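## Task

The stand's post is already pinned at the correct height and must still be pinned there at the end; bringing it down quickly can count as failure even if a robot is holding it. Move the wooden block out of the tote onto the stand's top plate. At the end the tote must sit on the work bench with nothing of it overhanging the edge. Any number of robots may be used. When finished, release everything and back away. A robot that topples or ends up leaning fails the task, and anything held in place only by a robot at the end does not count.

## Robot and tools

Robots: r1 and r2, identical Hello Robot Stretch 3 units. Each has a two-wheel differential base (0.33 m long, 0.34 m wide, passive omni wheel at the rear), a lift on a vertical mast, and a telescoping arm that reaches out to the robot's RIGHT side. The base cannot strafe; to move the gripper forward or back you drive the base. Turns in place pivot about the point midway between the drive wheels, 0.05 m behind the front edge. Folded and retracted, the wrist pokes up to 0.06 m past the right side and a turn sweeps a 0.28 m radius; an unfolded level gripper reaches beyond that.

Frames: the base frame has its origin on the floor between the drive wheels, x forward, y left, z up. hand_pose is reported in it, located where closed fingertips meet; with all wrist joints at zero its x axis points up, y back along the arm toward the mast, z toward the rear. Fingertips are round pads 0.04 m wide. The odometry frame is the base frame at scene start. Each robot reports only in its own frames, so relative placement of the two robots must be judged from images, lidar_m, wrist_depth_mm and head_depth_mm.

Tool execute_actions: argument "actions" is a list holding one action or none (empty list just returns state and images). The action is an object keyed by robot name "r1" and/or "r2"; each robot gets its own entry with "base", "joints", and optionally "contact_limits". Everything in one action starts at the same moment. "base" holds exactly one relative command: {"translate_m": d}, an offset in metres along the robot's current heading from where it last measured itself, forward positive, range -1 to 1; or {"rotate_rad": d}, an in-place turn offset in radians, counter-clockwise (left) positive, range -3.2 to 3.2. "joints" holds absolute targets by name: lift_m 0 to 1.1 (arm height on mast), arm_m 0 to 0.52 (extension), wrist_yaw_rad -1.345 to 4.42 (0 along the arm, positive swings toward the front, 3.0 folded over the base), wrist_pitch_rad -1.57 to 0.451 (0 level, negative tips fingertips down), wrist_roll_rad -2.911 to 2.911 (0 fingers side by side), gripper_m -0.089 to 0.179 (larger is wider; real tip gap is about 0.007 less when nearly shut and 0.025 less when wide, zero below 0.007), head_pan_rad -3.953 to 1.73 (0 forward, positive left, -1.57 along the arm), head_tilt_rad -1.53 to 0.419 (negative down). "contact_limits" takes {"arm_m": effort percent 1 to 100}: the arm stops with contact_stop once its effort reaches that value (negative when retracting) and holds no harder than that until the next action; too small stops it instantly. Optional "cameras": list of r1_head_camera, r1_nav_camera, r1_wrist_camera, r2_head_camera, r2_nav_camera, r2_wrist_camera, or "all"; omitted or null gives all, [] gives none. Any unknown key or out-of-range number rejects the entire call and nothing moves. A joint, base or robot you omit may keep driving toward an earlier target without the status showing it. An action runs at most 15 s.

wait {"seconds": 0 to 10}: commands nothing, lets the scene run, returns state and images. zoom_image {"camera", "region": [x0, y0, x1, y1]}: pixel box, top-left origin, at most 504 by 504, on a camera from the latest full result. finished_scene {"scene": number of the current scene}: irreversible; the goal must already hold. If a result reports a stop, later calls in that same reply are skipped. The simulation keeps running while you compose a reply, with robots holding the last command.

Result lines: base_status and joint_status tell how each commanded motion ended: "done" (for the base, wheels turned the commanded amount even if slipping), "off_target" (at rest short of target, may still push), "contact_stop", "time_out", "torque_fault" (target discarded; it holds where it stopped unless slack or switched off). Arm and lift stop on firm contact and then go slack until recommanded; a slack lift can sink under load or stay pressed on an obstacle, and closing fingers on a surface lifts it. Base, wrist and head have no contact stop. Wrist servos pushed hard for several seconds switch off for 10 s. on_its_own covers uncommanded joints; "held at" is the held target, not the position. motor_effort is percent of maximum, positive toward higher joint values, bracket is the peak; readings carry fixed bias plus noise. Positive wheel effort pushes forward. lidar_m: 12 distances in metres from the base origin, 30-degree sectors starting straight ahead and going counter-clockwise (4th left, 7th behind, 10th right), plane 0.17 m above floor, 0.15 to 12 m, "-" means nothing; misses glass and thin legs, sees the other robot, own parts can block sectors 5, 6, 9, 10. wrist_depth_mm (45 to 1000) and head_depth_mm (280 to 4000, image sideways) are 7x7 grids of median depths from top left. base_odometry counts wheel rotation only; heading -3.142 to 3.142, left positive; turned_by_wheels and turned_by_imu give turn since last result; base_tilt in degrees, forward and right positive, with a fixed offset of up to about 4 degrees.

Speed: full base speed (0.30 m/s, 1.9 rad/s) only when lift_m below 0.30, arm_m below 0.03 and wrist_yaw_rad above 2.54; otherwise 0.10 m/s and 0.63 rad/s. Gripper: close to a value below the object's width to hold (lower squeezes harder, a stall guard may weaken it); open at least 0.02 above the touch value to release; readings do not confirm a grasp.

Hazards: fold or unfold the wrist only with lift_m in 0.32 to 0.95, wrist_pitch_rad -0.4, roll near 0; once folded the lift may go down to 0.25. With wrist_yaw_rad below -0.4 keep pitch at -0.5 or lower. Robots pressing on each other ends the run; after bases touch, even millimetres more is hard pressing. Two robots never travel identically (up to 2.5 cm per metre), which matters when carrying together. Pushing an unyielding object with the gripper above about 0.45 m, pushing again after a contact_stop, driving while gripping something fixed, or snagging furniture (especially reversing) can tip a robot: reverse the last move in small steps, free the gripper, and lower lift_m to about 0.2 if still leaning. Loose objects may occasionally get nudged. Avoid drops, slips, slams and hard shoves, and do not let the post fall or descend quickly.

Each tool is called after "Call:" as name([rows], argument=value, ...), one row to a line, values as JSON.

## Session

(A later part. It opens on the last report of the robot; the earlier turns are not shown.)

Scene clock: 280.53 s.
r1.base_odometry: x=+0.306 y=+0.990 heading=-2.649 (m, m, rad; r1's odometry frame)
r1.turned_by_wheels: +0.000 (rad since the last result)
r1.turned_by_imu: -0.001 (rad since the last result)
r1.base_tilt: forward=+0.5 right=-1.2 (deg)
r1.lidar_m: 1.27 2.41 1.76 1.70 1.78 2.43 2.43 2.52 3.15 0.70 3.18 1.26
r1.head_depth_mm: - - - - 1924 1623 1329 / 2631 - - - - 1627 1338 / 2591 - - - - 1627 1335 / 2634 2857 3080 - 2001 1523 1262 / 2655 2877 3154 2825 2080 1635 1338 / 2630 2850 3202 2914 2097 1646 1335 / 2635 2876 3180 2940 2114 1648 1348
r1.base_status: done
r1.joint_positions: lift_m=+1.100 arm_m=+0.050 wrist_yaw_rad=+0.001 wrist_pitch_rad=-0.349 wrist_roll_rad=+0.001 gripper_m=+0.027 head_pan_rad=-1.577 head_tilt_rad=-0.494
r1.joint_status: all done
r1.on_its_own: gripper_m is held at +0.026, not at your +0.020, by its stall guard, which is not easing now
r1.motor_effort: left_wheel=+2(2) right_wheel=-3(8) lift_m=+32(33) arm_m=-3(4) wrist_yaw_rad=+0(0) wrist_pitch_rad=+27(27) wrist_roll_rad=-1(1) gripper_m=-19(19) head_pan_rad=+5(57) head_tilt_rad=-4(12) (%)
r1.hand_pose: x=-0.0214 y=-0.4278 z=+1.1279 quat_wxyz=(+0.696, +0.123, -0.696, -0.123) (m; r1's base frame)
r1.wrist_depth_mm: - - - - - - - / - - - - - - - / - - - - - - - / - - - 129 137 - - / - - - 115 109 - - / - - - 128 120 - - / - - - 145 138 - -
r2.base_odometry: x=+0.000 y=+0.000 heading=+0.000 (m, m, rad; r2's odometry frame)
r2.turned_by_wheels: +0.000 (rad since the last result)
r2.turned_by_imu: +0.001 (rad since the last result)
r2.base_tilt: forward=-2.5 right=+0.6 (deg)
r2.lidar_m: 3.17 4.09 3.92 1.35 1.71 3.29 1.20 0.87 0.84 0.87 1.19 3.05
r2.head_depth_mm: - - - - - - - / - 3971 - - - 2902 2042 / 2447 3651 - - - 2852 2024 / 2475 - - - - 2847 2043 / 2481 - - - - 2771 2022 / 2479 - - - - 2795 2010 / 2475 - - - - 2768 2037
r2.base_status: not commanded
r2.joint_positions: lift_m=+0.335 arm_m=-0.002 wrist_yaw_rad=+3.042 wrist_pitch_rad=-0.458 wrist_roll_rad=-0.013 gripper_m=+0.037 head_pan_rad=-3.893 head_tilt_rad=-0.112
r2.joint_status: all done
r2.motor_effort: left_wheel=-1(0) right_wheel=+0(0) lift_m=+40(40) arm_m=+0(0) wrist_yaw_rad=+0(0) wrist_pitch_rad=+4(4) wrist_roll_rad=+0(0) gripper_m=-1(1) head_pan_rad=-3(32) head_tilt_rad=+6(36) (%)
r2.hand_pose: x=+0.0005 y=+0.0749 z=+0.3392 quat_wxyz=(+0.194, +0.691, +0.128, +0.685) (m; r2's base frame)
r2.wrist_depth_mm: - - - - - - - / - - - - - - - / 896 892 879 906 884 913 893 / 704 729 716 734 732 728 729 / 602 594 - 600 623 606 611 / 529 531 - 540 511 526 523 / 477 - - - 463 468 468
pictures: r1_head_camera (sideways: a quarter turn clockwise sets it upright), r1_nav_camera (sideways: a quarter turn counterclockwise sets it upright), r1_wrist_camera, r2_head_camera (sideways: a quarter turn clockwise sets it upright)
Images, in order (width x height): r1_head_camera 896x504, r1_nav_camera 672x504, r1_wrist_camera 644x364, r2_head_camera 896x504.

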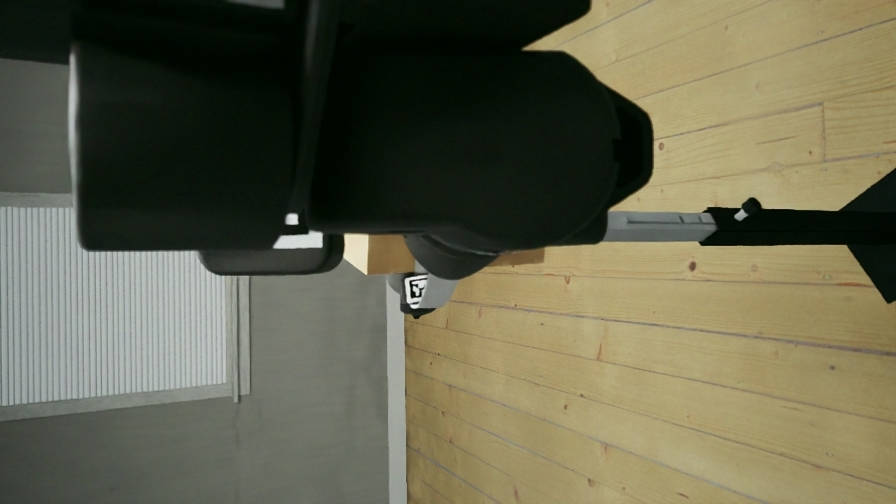

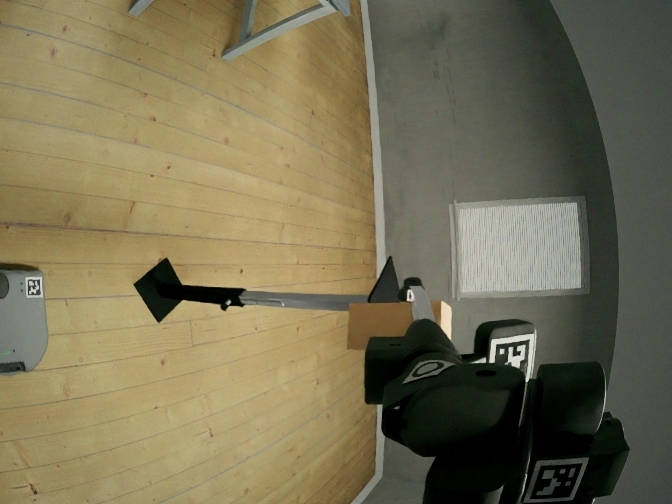

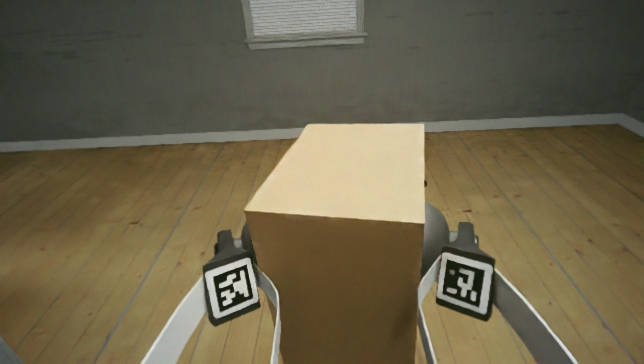

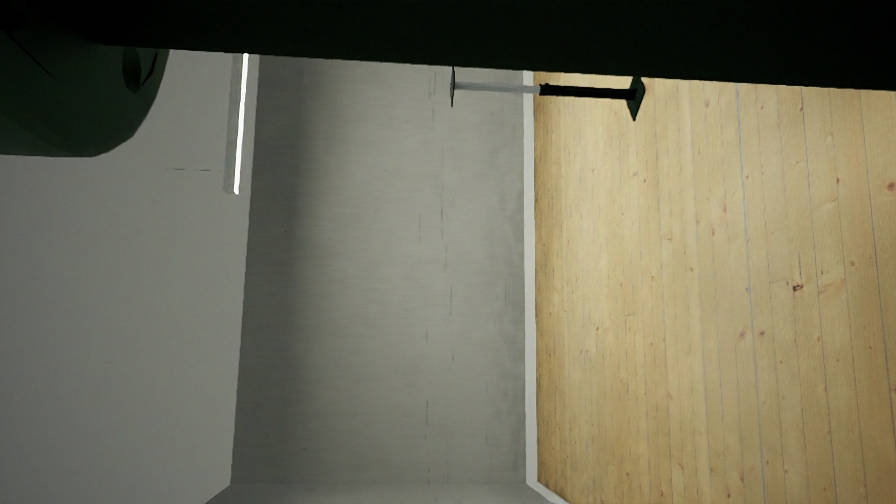

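Call:
execute_actions([
  {"r1":{"base":{"translate_m":-0.006},"joints":{"arm_m":0.335}},"r2":{"base":{"rotate_rad":-0.4}}},
], cameras=["r1_wrist_camera","r1_head_camera","r1_nav_camera","r2_head_camera"])

Call:
zoom_image(camera="r2_head_camera", region=[370, 250, 520, 400])

Scene clock: 291.63 s.
r1.base_odometry: x=+0.311 y=+0.993 heading=-2.649 (m, m, rad; r1's odometry frame)
r1.turned_by_wheels: +0.000 (rad since the last result)
r1.turned_by_imu: -0.001 (rad since the last result)
r1.base_tilt: forward=+0.5 right=-1.2 (deg)
r1.lidar_m: 1.28 2.41 1.76 1.71 1.77 2.43 2.43 2.51 3.17 0.69 3.18 1.26
r1.head_depth_mm: 2591 2938 3186 2866 2074 1624 1330 / 2609 2863 3179 2905 2079 1620 1332 / 2608 - 3253 2491 2066 1625 1335 / 2644 2901 1846 775 1931 1535 1261 / 2626 2860 3143 2767 2084 1621 1341 / 2658 2866 3146 2910 2092 1638 1335 / 2656 2903 3155 2918 2103 1644 1346
r1.base_status: done
r1.joint_positions: lift_m=+1.100 arm_m=+0.335 wrist_yaw_rad=+0.000 wrist_pitch_rad=-0.348 wrist_roll_rad=+0.001 gripper_m=+0.027 head_pan_rad=-1.577 head_tilt_rad=-0.494
r1.joint_status: all done
r1.on_its_own: gripper_m is held at +0.026, not at your +0.020, by its stall guard, which is not easing now
r1.motor_effort: left_wheel=+1(2) right_wheel=-3(8) lift_m=+32(33) arm_m=+4(4) wrist_yaw_rad=+0(0) wrist_pitch_rad=+27(27) wrist_roll_rad=-1(1) gripper_m=-19(20) head_pan_rad=+4(5) head_tilt_rad=-3(3) (%)
r1.hand_pose: x=-0.0215 y=-0.7123 z=+1.1281 quat_wxyz=(+0.696, +0.123, -0.697, -0.123) (m; r1's base frame)
r1.wrist_depth_mm: - - - - - - - / - - - - - - - / - - - - - - - / - - - 130 137 - - / - - - 115 109 - - / - - - 128 120 - - / - - - 145 138 - -
r2.base_odometry: x=+0.000 y=+0.000 heading=-0.400 (m, m, rad; r2's odometry frame)
r2.turned_by_wheels: -0.400 (rad since the last result)
r2.turned_by_imu: -0.396 (rad since the last result)
r2.base_tilt: forward=-2.4 right=+0.6 (deg)
r2.lidar_m: 3.05 3.30 3.97 1.94 1.68 1.98 2.25 1.07 0.85 0.84 0.91 1.38
r2.head_depth_mm: - - - - - - - / - - - - 1880 2749 2025 / 2408 - - - 2223 2826 1960 / 2495 - - - 2454 2689 2029 / 2425 - - - - 2665 2020 / 2492 3785 - - - 2790 2002 / 2487 - - - - 2793 2005
r2.base_status: done
r2.joint_positions: lift_m=+0.335 arm_m=-0.002 wrist_yaw_rad=+3.042 wrist_pitch_rad=-0.458 wrist_roll_rad=-0.013 gripper_m=+0.037 head_pan_rad=-3.893 head_tilt_rad=-0.112
r2.joint_status: not commanded
r2.motor_effort: left_wheel=+1(4) right_wheel=-2(4) lift_m=+40(40) arm_m=+0(0) wrist_yaw_rad=+0(0) wrist_pitch_rad=+4(4) wrist_roll_rad=+0(0) gripper_m=+0(1) head_pan_rad=-2(2) head_tilt_rad=+6(7) (%)
r2.hand_pose: x=+0.0005 y=+0.0749 z=+0.3392 quat_wxyz=(+0.194, +0.691, +0.128, +0.685) (m; r2's base frame)
r2.wrist_depth_mm: - - - - - - - / - - - - - - - / 894 894 924 885 898 885 905 / 718 719 722 718 729 722 744 / 605 604 - 602 624 610 605 / 520 537 - 545 510 522 524 / 471 - - - 455 461 472
pictures: r1_head_camera (sideways: a quarter turn clockwise sets it upright), r1_nav_camera (sideways: a quarter turn counterclockwise sets it upright), r1_wrist_camera, r2_head_camera (sideways: a quarter turn clockwise sets it upright)
Images, in order (width x height): r1_head_camera 896x504, r1_nav_camera 672x504, r1_wrist_camera 644x364, r2_head_camera 896x504.

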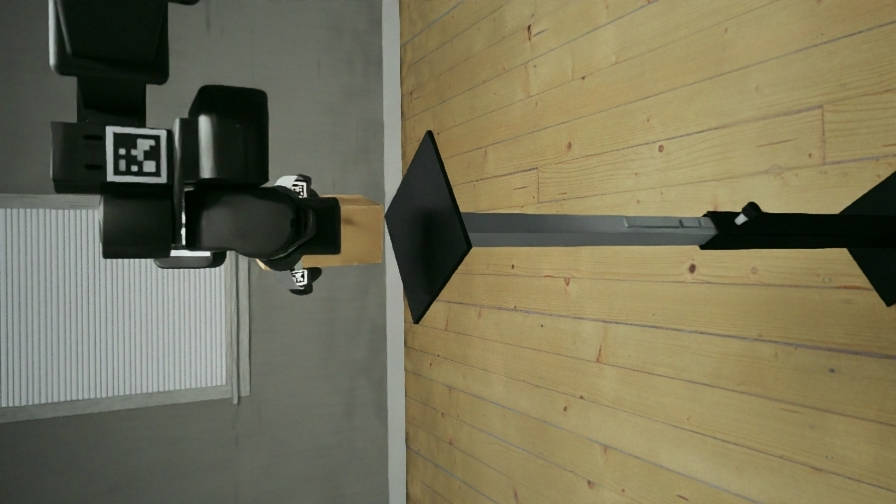

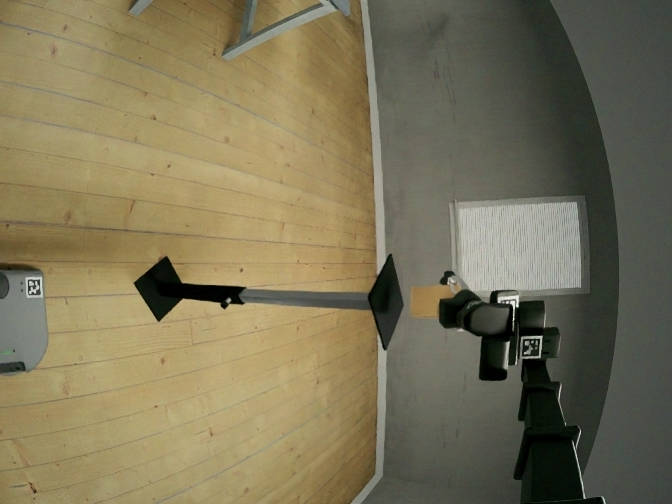

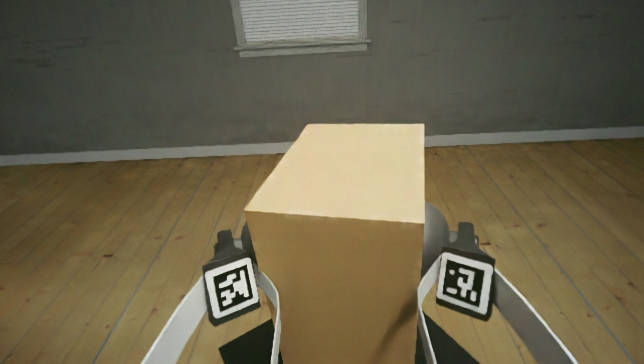

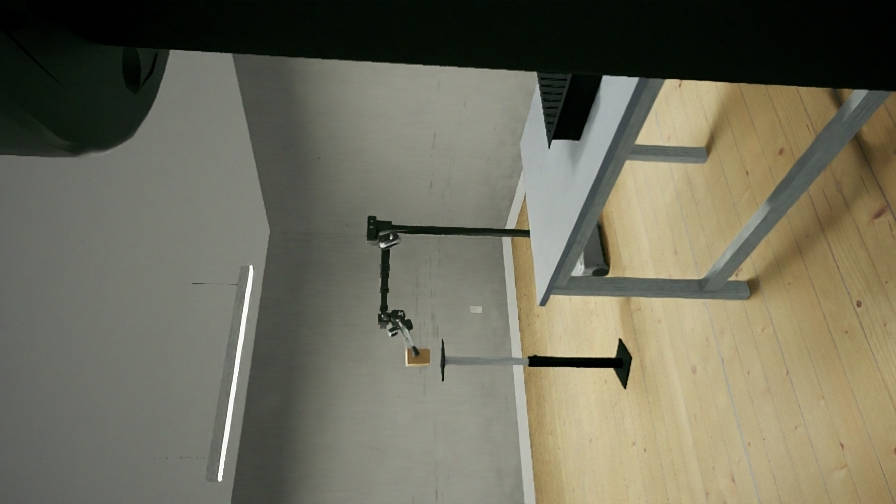

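Region (370, 250, 520, 400) of r2_head_camera's 896x504 image, scaled by 3.360, with more detail than that image has.

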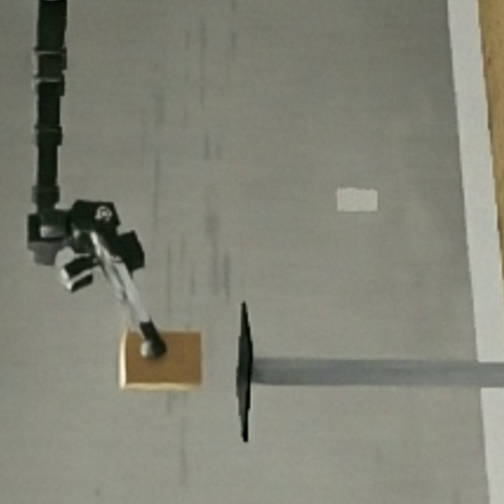

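Call:
execute_actions([
  {"r1":{"joints":{"arm_m":0.35,"lift_m":1.042}}},
], cameras=["r1_head_camera","r2_head_camera"])

Call:
zoom_image(camera="r2_head_camera", region=[390, 310, 480, 400])

Scene clock: 299.23 s.
r1.base_odometry: x=+0.311 y=+0.993 heading=-2.649 (m, m, rad; r1's odometry frame)
r1.turned_by_wheels: +0.000 (rad since the last result)
r1.turned_by_imu: -0.001 (rad since the last result)
r1.base_tilt: forward=+0.6 right=-1.2 (deg)
r1.lidar_m: 1.28 2.41 1.77 1.71 1.77 2.42 2.42 2.53 3.17 0.70 3.17 1.27
r1.head_depth_mm: 2680 2834 3266 2927 2075 1627 1337 / 2687 2841 3252 2910 2091 1632 1338 / 2649 2809 - 2548 2086 1627 1338 / 2657 2837 3121 770 1938 1532 1256 / 2647 2929 3137 2756 2094 1632 1336 / 2646 2883 3189 2929 2104 1631 1338 / 2660 2888 3161 2904 2091 1644 1345
r1.base_status: not commanded
r1.joint_positions: lift_m=+1.042 arm_m=+0.350 wrist_yaw_rad=+0.000 wrist_pitch_rad=-0.348 wrist_roll_rad=+0.001 gripper_m=+0.027 head_pan_rad=-1.577 head_tilt_rad=-0.494
r1.joint_status: all done
r1.on_its_own: gripper_m is held at +0.026, not at your +0.020, by its stall guard, which is not easing now
r1.motor_effort: left_wheel=+2(2) right_wheel=-3(3) lift_m=+18(31) arm_m=+4(2) wrist_yaw_rad=+0(0) wrist_pitch_rad=+26(27) wrist_roll_rad=-1(1) gripper_m=-19(19) head_pan_rad=+5(5) head_tilt_rad=-3(4) (%)
r1.hand_pose: x=-0.0215 y=-0.7273 z=+1.0710 quat_wxyz=(+0.696, +0.122, -0.697, -0.123) (m; r1's base frame)
r1.wrist_depth_mm: - - - - - - - / - - - - - - - / - - - - - - - / - - - 130 137 - - / - - - 114 109 - - / - - - 128 120 - - / - - 220 145 139 210 -
r2.base_odometry: x=+0.000 y=+0.000 heading=-0.400 (m, m, rad; r2's odometry frame)
r2.turned_by_wheels: +0.000 (rad since the last result)
r2.turned_by_imu: +0.000 (rad since the last result)
r2.base_tilt: forward=-2.3 right=+0.4 (deg)
r2.lidar_m: 3.05 3.32 3.96 1.94 1.69 1.98 2.25 1.07 0.85 0.84 0.91 1.38
r2.head_depth_mm: - - - - - - - / - - - - 1865 2689 2006 / 2463 - - - 2210 2838 1981 / 2457 - - - 2460 2721 2046 / 2473 3970 - - - 2691 2013 / 2482 3893 - - - 2806 2021 / 2537 - - - - 2799 1998
r2.base_status: not commanded
r2.joint_positions: lift_m=+0.335 arm_m=-0.002 wrist_yaw_rad=+3.042 wrist_pitch_rad=-0.458 wrist_roll_rad=-0.013 gripper_m=+0.037 head_pan_rad=-3.893 head_tilt_rad=-0.112
r2.joint_status: not commanded
r2.motor_effort: left_wheel=+2(1) right_wheel=-2(2) lift_m=+40(40) arm_m=+0(0) wrist_yaw_rad=-1(0) wrist_pitch_rad=+4(4) wrist_roll_rad=+1(0) gripper_m=-2(1) head_pan_rad=-2(3) head_tilt_rad=+7(6) (%)
r2.hand_pose: x=+0.0005 y=+0.0749 z=+0.3392 quat_wxyz=(+0.194, +0.691, +0.128, +0.685) (m; r2's base frame)
r2.wrist_depth_mm: - - - - - - - / - - - - - - - / 882 888 910 879 908 908 895 / 726 711 730 744 721 730 730 / 599 602 - 595 615 606 605 / 530 535 - 546 510 527 532 / 468 - - - 455 468 458
pictures: r1_head_camera (sideways: a quarter turn clockwise sets it upright), r2_head_camera (sideways: a quarter turn clockwise sets it upright)
Images, in order (width x height): r1_head_camera 896x504, r2_head_camera 896x504.

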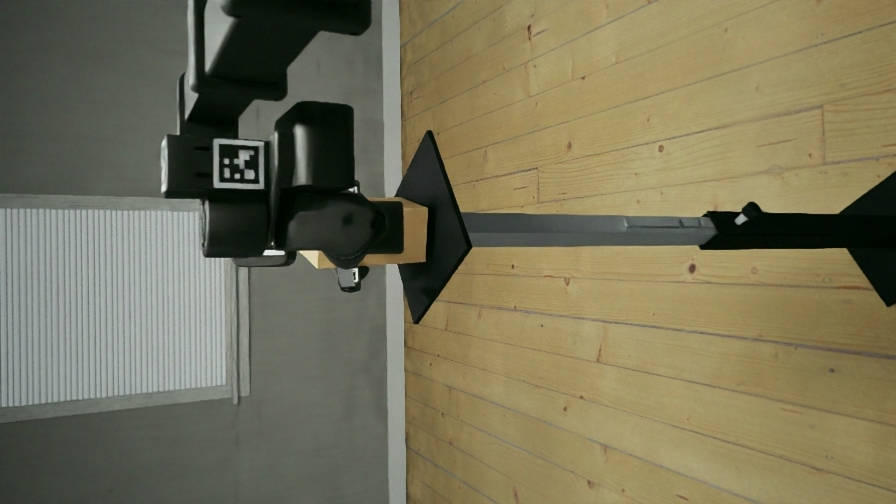

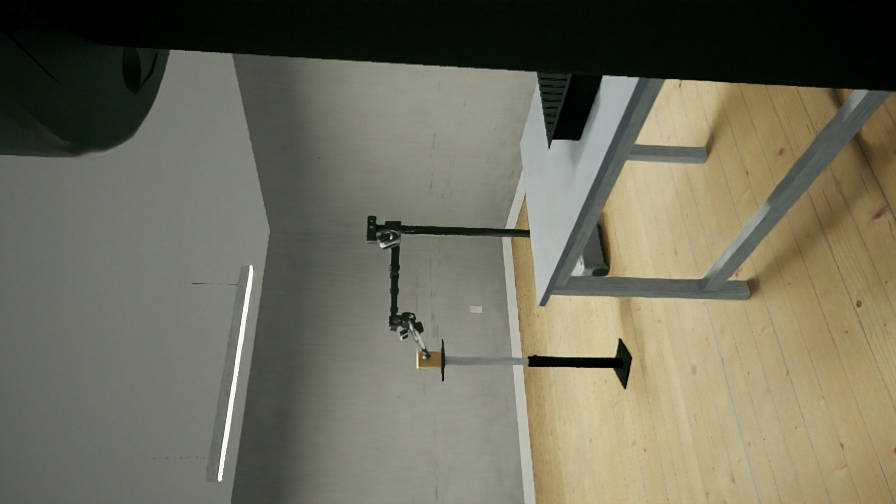

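Region (390, 310, 480, 400) of r2_head_camera's 896x504 image, scaled by 5.600, with more detail than that image has.

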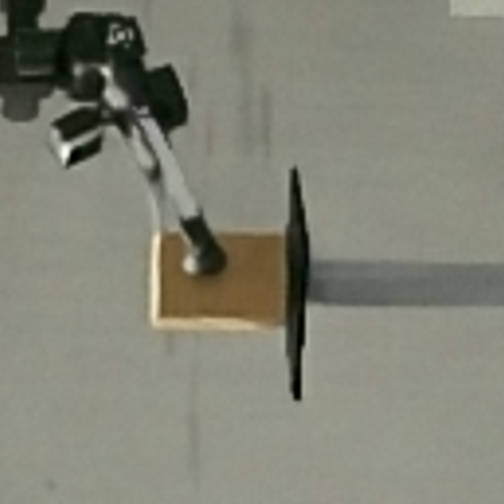

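Call:
execute_actions([
  {"r1":{"joints":{"lift_m":1.029}}},
], cameras=["r1_head_camera"])

Scene clock: 304.27 s.
r1.base_odometry: x=+0.311 y=+0.993 heading=-2.649 (m, m, rad; r1's odometry frame)
r1.turned_by_wheels: +0.000 (rad since the last result)
r1.turned_by_imu: -0.001 (rad since the last result)
r1.base_tilt: forward=+0.5 right=-1.2 (deg)
r1.lidar_m: 1.28 2.41 1.77 1.70 1.77 2.43 2.43 2.52 3.15 0.69 3.19 1.27
r1.head_depth_mm: 2666 2885 - 2886 2071 1617 1334 / 2664 2810 3205 2892 2071 1633 1339 / 2651 2838 - 2624 2080 1632 1338 / 2663 2827 3133 773 1929 1535 1262 / 2670 2900 3172 2736 2086 1638 1342 / 2680 2883 3158 2893 2092 1638 1345 / 2648 2916 3120 2927 2095 1635 1346
r1.base_status: not commanded
r1.joint_positions: lift_m=+1.029 arm_m=+0.350 wrist_yaw_rad=+0.000 wrist_pitch_rad=-0.334 wrist_roll_rad=+0.001 gripper_m=+0.027 head_pan_rad=-1.577 head_tilt_rad=-0.494
r1.joint_status: all done
r1.on_its_own: gripper_m is held at +0.026, not at your +0.020, by its stall guard, which is not easing now
r1.motor_effort: left_wheel=+1(2) right_wheel=-3(3) lift_m=+16(19) arm_m=+3(4) wrist_yaw_rad=+0(0) wrist_pitch_rad=+18(27) wrist_roll_rad=-1(1) gripper_m=-20(19) head_pan_rad=+5(5) head_tilt_rad=-3(3) (%)
r1.hand_pose: x=-0.0215 y=-0.7289 z=+1.0614 quat_wxyz=(+0.697, +0.118, -0.697, -0.118) (m; r1's base frame)
r1.wrist_depth_mm: - - - - - - - / - - - - - - - / - - - - - - - / - - - 129 137 - - / - - - 115 109 - - / - - - 128 120 - - / - - 210 146 138 198 -
r2.base_odometry: x=+0.000 y=+0.000 heading=-0.400 (m, m, rad; r2's odometry frame)
r2.turned_by_wheels: +0.000 (rad since the last result)
r2.turned_by_imu: +0.000 (rad since the last result)
r2.base_tilt: forward=-2.4 right=+0.5 (deg)
r2.lidar_m: 3.05 3.31 3.96 1.95 1.68 1.97 2.25 1.07 0.85 0.84 0.91 1.38
r2.head_depth_mm: - - - - - - - / - - - - 1870 2739 1998 / 2422 - - - 2188 2853 1935 / 2466 - - - 2448 2728 2024 / 2488 3857 - - - 2718 2012 / 2495 3824 - - - 2852 2007 / 2509 - - - - 2785 2000
r2.base_status: not commanded
r2.joint_positions: lift_m=+0.335 arm_m=-0.002 wrist_yaw_rad=+3.042 wrist_pitch_rad=-0.458 wrist_roll_rad=-0.013 gripper_m=+0.037 head_pan_rad=-3.893 head_tilt_rad=-0.112
r2.joint_status: not commanded
r2.motor_effort: left_wheel=+1(2) right_wheel=-2(2) lift_m=+40(40) arm_m=+0(0) wrist_yaw_rad=+0(1) wrist_pitch_rad=+4(4) wrist_roll_rad=+0(0) gripper_m=-1(1) head_pan_rad=-3(2) head_tilt_rad=+7(6) (%)
r2.hand_pose: x=+0.0005 y=+0.0749 z=+0.3392 quat_wxyz=(+0.194, +0.691, +0.128, +0.685) (m; r2's base frame)
r2.wrist_depth_mm: - - - - - - - / - - - - - - - / 913 904 911 889 907 881 897 / 713 725 719 733 717 724 731 / 609 598 - 607 616 617 612 / 517 532 - 543 512 523 536 / 467 - - - 467 468 455
pictures: r1_head_camera (sideways: a quarter turn clockwise sets it upright)
Images, in order (width x height): r1_head_camera 896x504.

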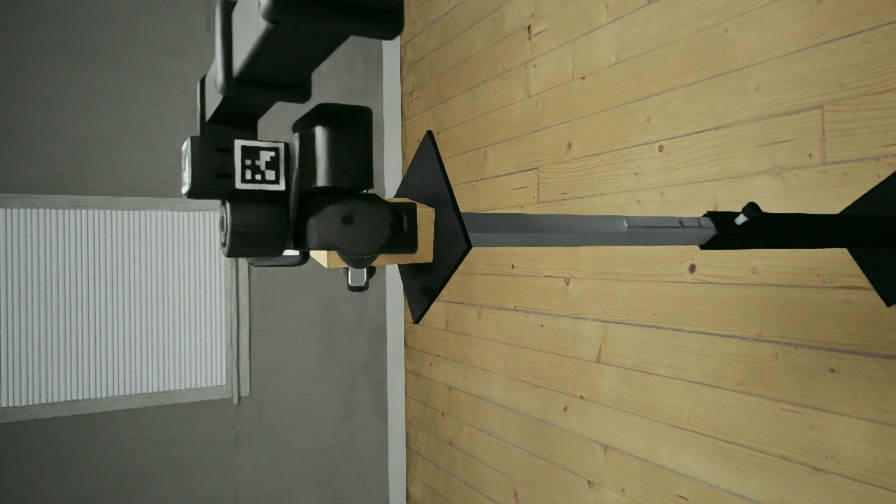

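Touching. Release and retract.

Call:
execute_actions([
  {"r1":{"joints":{"gripper_m":0.14}}},
], cameras=[])

Call:
execute_actions([
  {"r1":{"joints":{"arm_m":0.01}}},
], cameras=["r1_wrist_camera","r2_head_camera","r1_nav_camera"])

Scene clock: 311.60 s.
r1.base_odometry: x=+0.311 y=+0.993 heading=-2.649 (m, m, rad; r1's odometry frame)
r1.turned_by_wheels: +0.000 (rad since the last result)
r1.turned_by_imu: -0.001 (rad since the last result)
r1.base_tilt: forward=+0.5 right=-1.1 (deg)
r1.lidar_m: 1.28 2.40 1.77 1.71 1.77 2.43 2.43 2.52 3.14 0.69 3.18 1.26
r1.head_depth_mm: 2661 2887 - 2865 2061 1619 1332 / 2667 2843 3217 2887 2061 1624 1333 / 2656 2830 - 2601 2080 1620 1333 / 2656 2856 3140 776 1924 1525 1258 / 2648 2888 3176 2751 2092 1629 1340 / 2658 2888 3156 2903 2093 1631 1342 / 2646 2888 3169 2942 2101 1637 1340
r1.base_status: not commanded
r1.joint_positions: lift_m=+1.029 arm_m=+0.350 wrist_yaw_rad=-0.001 wrist_pitch_rad=-0.321 wrist_roll_rad=+0.001 gripper_m=+0.140 head_pan_rad=-1.577 head_tilt_rad=-0.494
r1.joint_status: all done
r1.motor_effort: left_wheel=+1(1) right_wheel=-3(3) lift_m=+17(18) arm_m=+4(3) wrist_yaw_rad=+2(1) wrist_pitch_rad=+12(18) wrist_roll_rad=-1(1) gripper_m=+1(86) head_pan_rad=+4(5) head_tilt_rad=-3(3) (%)
r1.hand_pose: x=-0.0218 y=-0.7302 z=+1.0643 quat_wxyz=(+0.698, +0.113, -0.698, -0.114) (m; r1's base frame)
r1.wrist_depth_mm: - - - - - - - / - - - - - - - / - - - - - - - / - - - 136 140 - - / - - - 117 112 - - / - - - 127 123 - - / - - 217 143 139 214 -
r2.base_odometry: x=+0.000 y=+0.000 heading=-0.400 (m, m, rad; r2's odometry frame)
r2.turned_by_wheels: +0.000 (rad since the last result)
r2.turned_by_imu: +0.000 (rad since the last result)
r2.base_tilt: forward=-2.4 right=+0.6 (deg)
r2.lidar_m: 3.05 3.31 3.97 1.95 1.68 1.98 2.26 1.07 0.85 0.84 0.91 1.39
r2.head_depth_mm: - - - - - - - / - - - - 1863 2731 2015 / 2453 - - - 2215 2874 1968 / 2443 - - - 2464 2665 2002 / 2494 3896 - - - 2639 2048 / 2491 3824 - - - 2824 2027 / 2529 - - - - 2794 2015
r2.base_status: not commanded
r2.joint_positions: lift_m=+0.335 arm_m=-0.002 wrist_yaw_rad=+3.042 wrist_pitch_rad=-0.458 wrist_roll_rad=-0.013 gripper_m=+0.037 head_pan_rad=-3.893 head_tilt_rad=-0.112
r2.joint_status: not commanded
r2.motor_effort: left_wheel=+2(1) right_wheel=-2(2) lift_m=+40(40) arm_m=+0(0) wrist_yaw_rad=+1(0) wrist_pitch_rad=+4(4) wrist_roll_rad=+0(0) gripper_m=-1(0) head_pan_rad=-3(3) head_tilt_rad=+7(6) (%)
r2.hand_pose: x=+0.0005 y=+0.0749 z=+0.3392 quat_wxyz=(+0.194, +0.691, +0.128, +0.685) (m; r2's base frame)
r2.wrist_depth_mm: - - - - - - - / - - - - - - - / 876 878 894 893 897 888 896 / 720 718 728 740 720 743 717 / 603 615 - 599 616 618 613 / 521 536 - 538 513 520 529 / 468 - - - 460 462 464
pictures: none
No camera images: the call's "cameras" was empty. Leave "cameras" out to get every camera's image.

Scene clock: 315.30 s.
r1.base_odometry: x=+0.311 y=+0.993 heading=-2.649 (m, m, rad; r1's odometry frame)
r1.turned_by_wheels: +0.000 (rad since the last result)
r1.turned_by_imu: -0.001 (rad since the last result)
r1.base_tilt: forward=+0.5 right=-1.2 (deg)
r1.lidar_m: 1.28 2.41 1.76 1.70 1.77 2.43 2.43 2.52 3.16 0.69 3.18 1.27
r1.head_depth_mm: 2654 2925 3121 - - - - / 2672 2897 3152 3241 - - - / 2651 2923 3127 2004 - - - / 2644 2900 3075 732 2079 1560 1331 / 2668 2868 3181 2741 2039 1636 1333 / 2649 2909 3174 2914 2084 1630 1343 / 2650 2893 3143 2931 2104 1631 1345
r1.base_status: not commanded
r1.joint_positions: lift_m=+1.029 arm_m=+0.010 wrist_yaw_rad=+0.000 wrist_pitch_rad=-0.321 wrist_roll_rad=+0.001 gripper_m=+0.140 head_pan_rad=-1.577 head_tilt_rad=-0.494
r1.joint_status: all done
r1.motor_effort: left_wheel=+2(2) right_wheel=-3(3) lift_m=+18(17) arm_m=-3(3) wrist_yaw_rad=+0(1) wrist_pitch_rad=+11(12) wrist_roll_rad=-1(1) gripper_m=+1(1) head_pan_rad=+4(5) head_tilt_rad=-3(3) (%)
r1.hand_pose: x=-0.0216 y=-0.3909 z=+1.0644 quat_wxyz=(+0.698, +0.113, -0.698, -0.113) (m; r1's base frame)
r1.wrist_depth_mm: - - - - - - - / - - - 435 - - - / - - - 465 - - - / - - - - - - - / - - - - - - - / - - - - - - - / - - - - - - -
r2.base_odometry: x=+0.000 y=+0.000 heading=-0.400 (m, m, rad; r2's odometry frame)
r2.turned_by_wheels: +0.000 (rad since the last result)
r2.turned_by_imu: +0.000 (rad since the last result)
r2.base_tilt: forward=-2.4 right=+0.5 (deg)
r2.lidar_m: 3.05 3.32 3.96 1.94 1.68 1.98 2.25 1.07 0.85 0.84 0.91 1.38
r2.head_depth_mm: - - - - - - - / - - - - 1869 2733 2025 / 2449 3996 - - 2218 2831 1959 / 2427 - - - 2452 2721 2019 / 2469 3978 - - - 2679 2038 / 2503 3851 - - - 2816 1999 / 2554 - - - - 2765 2006
r2.base_status: not commanded
r2.joint_positions: lift_m=+0.335 arm_m=-0.002 wrist_yaw_rad=+3.042 wrist_pitch_rad=-0.458 wrist_roll_rad=-0.013 gripper_m=+0.037 head_pan_rad=-3.893 head_tilt_rad=-0.112
r2.joint_status: not commanded
r2.motor_effort: left_wheel=+1(1) right_wheel=-2(2) lift_m=+40(40) arm_m=+0(0) wrist_yaw_rad=+0(1) wrist_pitch_rad=+4(4) wrist_roll_rad=+0(0) gripper_m=-1(1) head_pan_rad=-2(2) head_tilt_rad=+7(6) (%)
r2.hand_pose: x=+0.0005 y=+0.0749 z=+0.3392 quat_wxyz=(+0.194, +0.691, +0.128, +0.685) (m; r2's base frame)
r2.wrist_depth_mm: - - - - - - - / - - - - - - - / 885 884 865 897 930 909 883 / 722 713 731 744 741 736 738 / 592 609 - 609 614 620 600 / 528 529 - 539 514 527 534 / 467 - - - 462 467 467
pictures: r1_nav_camera (sideways: a quarter turn counterclockwise sets it upright), r1_wrist_camera, r2_head_camera (sideways: a quarter turn clockwise sets it upright)
Images, in order (width x height): r1_nav_camera 672x504, r1_wrist_camera 644x364, r2_head_camera 896x504.

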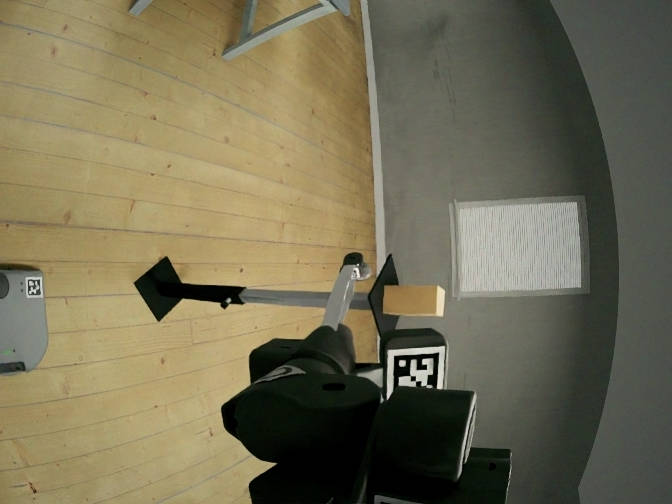

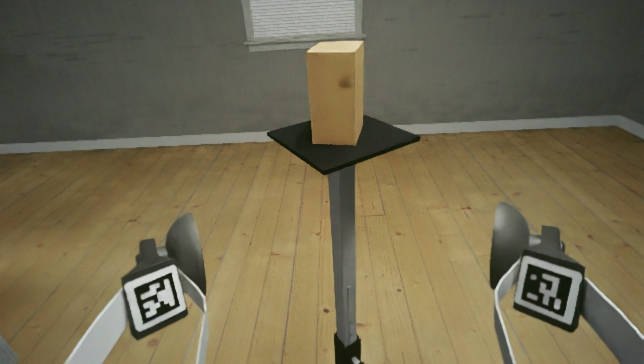

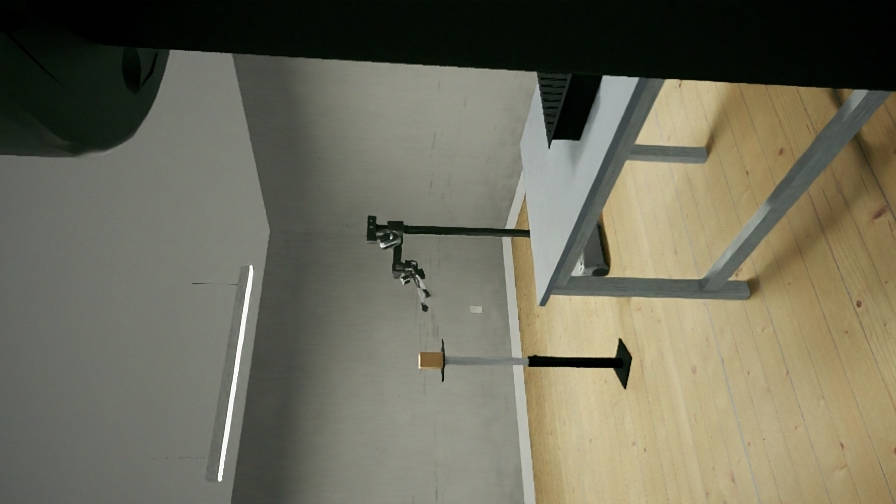

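A little extra clearance, then finish.

Call:
execute_actions([
  {"r1":{"joints":{"wrist_yaw_rad":1.4}}},
], cameras=[])

Call:
finished_scene(scene=1)

Scene clock: 320.97 s.
r1.base_odometry: x=+0.311 y=+0.993 heading=-2.649 (m, m, rad; r1's odometry frame)
r1.turned_by_wheels: +0.000 (rad since the last result)
r1.turned_by_imu: -0.001 (rad since the last result)
r1.base_tilt: forward=+0.5 right=-1.3 (deg)
r1.lidar_m: 1.28 2.41 1.77 1.71 1.77 2.43 2.43 2.53 3.18 0.69 3.17 1.26
r1.head_depth_mm: 2671 2899 3138 - - - 1370 / 2671 2908 3184 3270 - - - / 2649 2880 3135 730 - - - / 2641 2891 3080 721 2092 1694 - / 2673 2866 3149 2728 2091 1682 - / 2657 2848 3201 2927 2099 1713 - / 2681 2878 3136 2911 2279 - -
r1.base_status: not commanded
r1.joint_positions: lift_m=+1.029 arm_m=+0.010 wrist_yaw_rad=+1.398 wrist_pitch_rad=-0.320 wrist_roll_rad=+0.001 gripper_m=+0.140 head_pan_rad=-1.577 head_tilt_rad=-0.494
r1.joint_status: all done
r1.motor_effort: left_wheel=+2(2) right_wheel=-3(3) lift_m=+18(18) arm_m=-3(3) wrist_yaw_rad=+1(2) wrist_pitch_rad=+11(12) wrist_roll_rad=-1(0) gripper_m=+0(0) head_pan_rad=+5(4) head_tilt_rad=-3(3) (%)
r1.hand_pose: x=+0.2107 y=-0.1958 z=+1.0645 quat_wxyz=(+0.607, +0.536, -0.462, +0.362) (m; r1's base frame)
r1.wrist_depth_mm: - - - - - - - / - - - - - - - / - - - - - - - / - - - - - - - / - - - - - - - / - - - - - - - / - - - - - - -
r2.base_odometry: x=+0.000 y=+0.000 heading=-0.400 (m, m, rad; r2's odometry frame)
r2.turned_by_wheels: +0.000 (rad since the last result)
r2.turned_by_imu: +0.000 (rad since the last result)
r2.base_tilt: forward=-2.3 right=+0.6 (deg)
r2.lidar_m: 3.03 3.31 3.98 1.94 1.68 1.98 2.25 1.07 0.85 0.84 0.91 1.38
r2.head_depth_mm: - - - - - - - / - - - - 1861 2765 1991 / 2435 3986 - - 2191 2878 1968 / 2472 - - - 2478 2692 2013 / 2497 3948 - - - 2646 2027 / 2472 3884 - - - 2778 2020 / 2501 - - - - 2721 1991
r2.base_status: not commanded
r2.joint_positions: lift_m=+0.335 arm_m=-0.002 wrist_yaw_rad=+3.042 wrist_pitch_rad=-0.458 wrist_roll_rad=-0.013 gripper_m=+0.037 head_pan_rad=-3.893 head_tilt_rad=-0.112
r2.joint_status: not commanded
r2.motor_effort: left_wheel=+1(2) right_wheel=-2(2) lift_m=+40(40) arm_m=+0(0) wrist_yaw_rad=+0(0) wrist_pitch_rad=+4(5) wrist_roll_rad=+0(0) gripper_m=-1(1) head_pan_rad=-2(2) head_tilt_rad=+7(7) (%)
r2.hand_pose: x=+0.0005 y=+0.0749 z=+0.3392 quat_wxyz=(+0.194, +0.691, +0.128, +0.685) (m; r2's base frame)
r2.wrist_depth_mm: - - - - - - - / - - - - - - - / 907 887 877 889 903 932 907 / 711 729 720 713 732 732 734 / 612 595 - 609 625 613 602 / 528 542 - 531 515 517 530 / 461 - - - 462 462 467
pictures: none
No camera images: the call's "cameras" was empty. Leave "cameras" out to get every camera's image.

The scene is finished: the task was done.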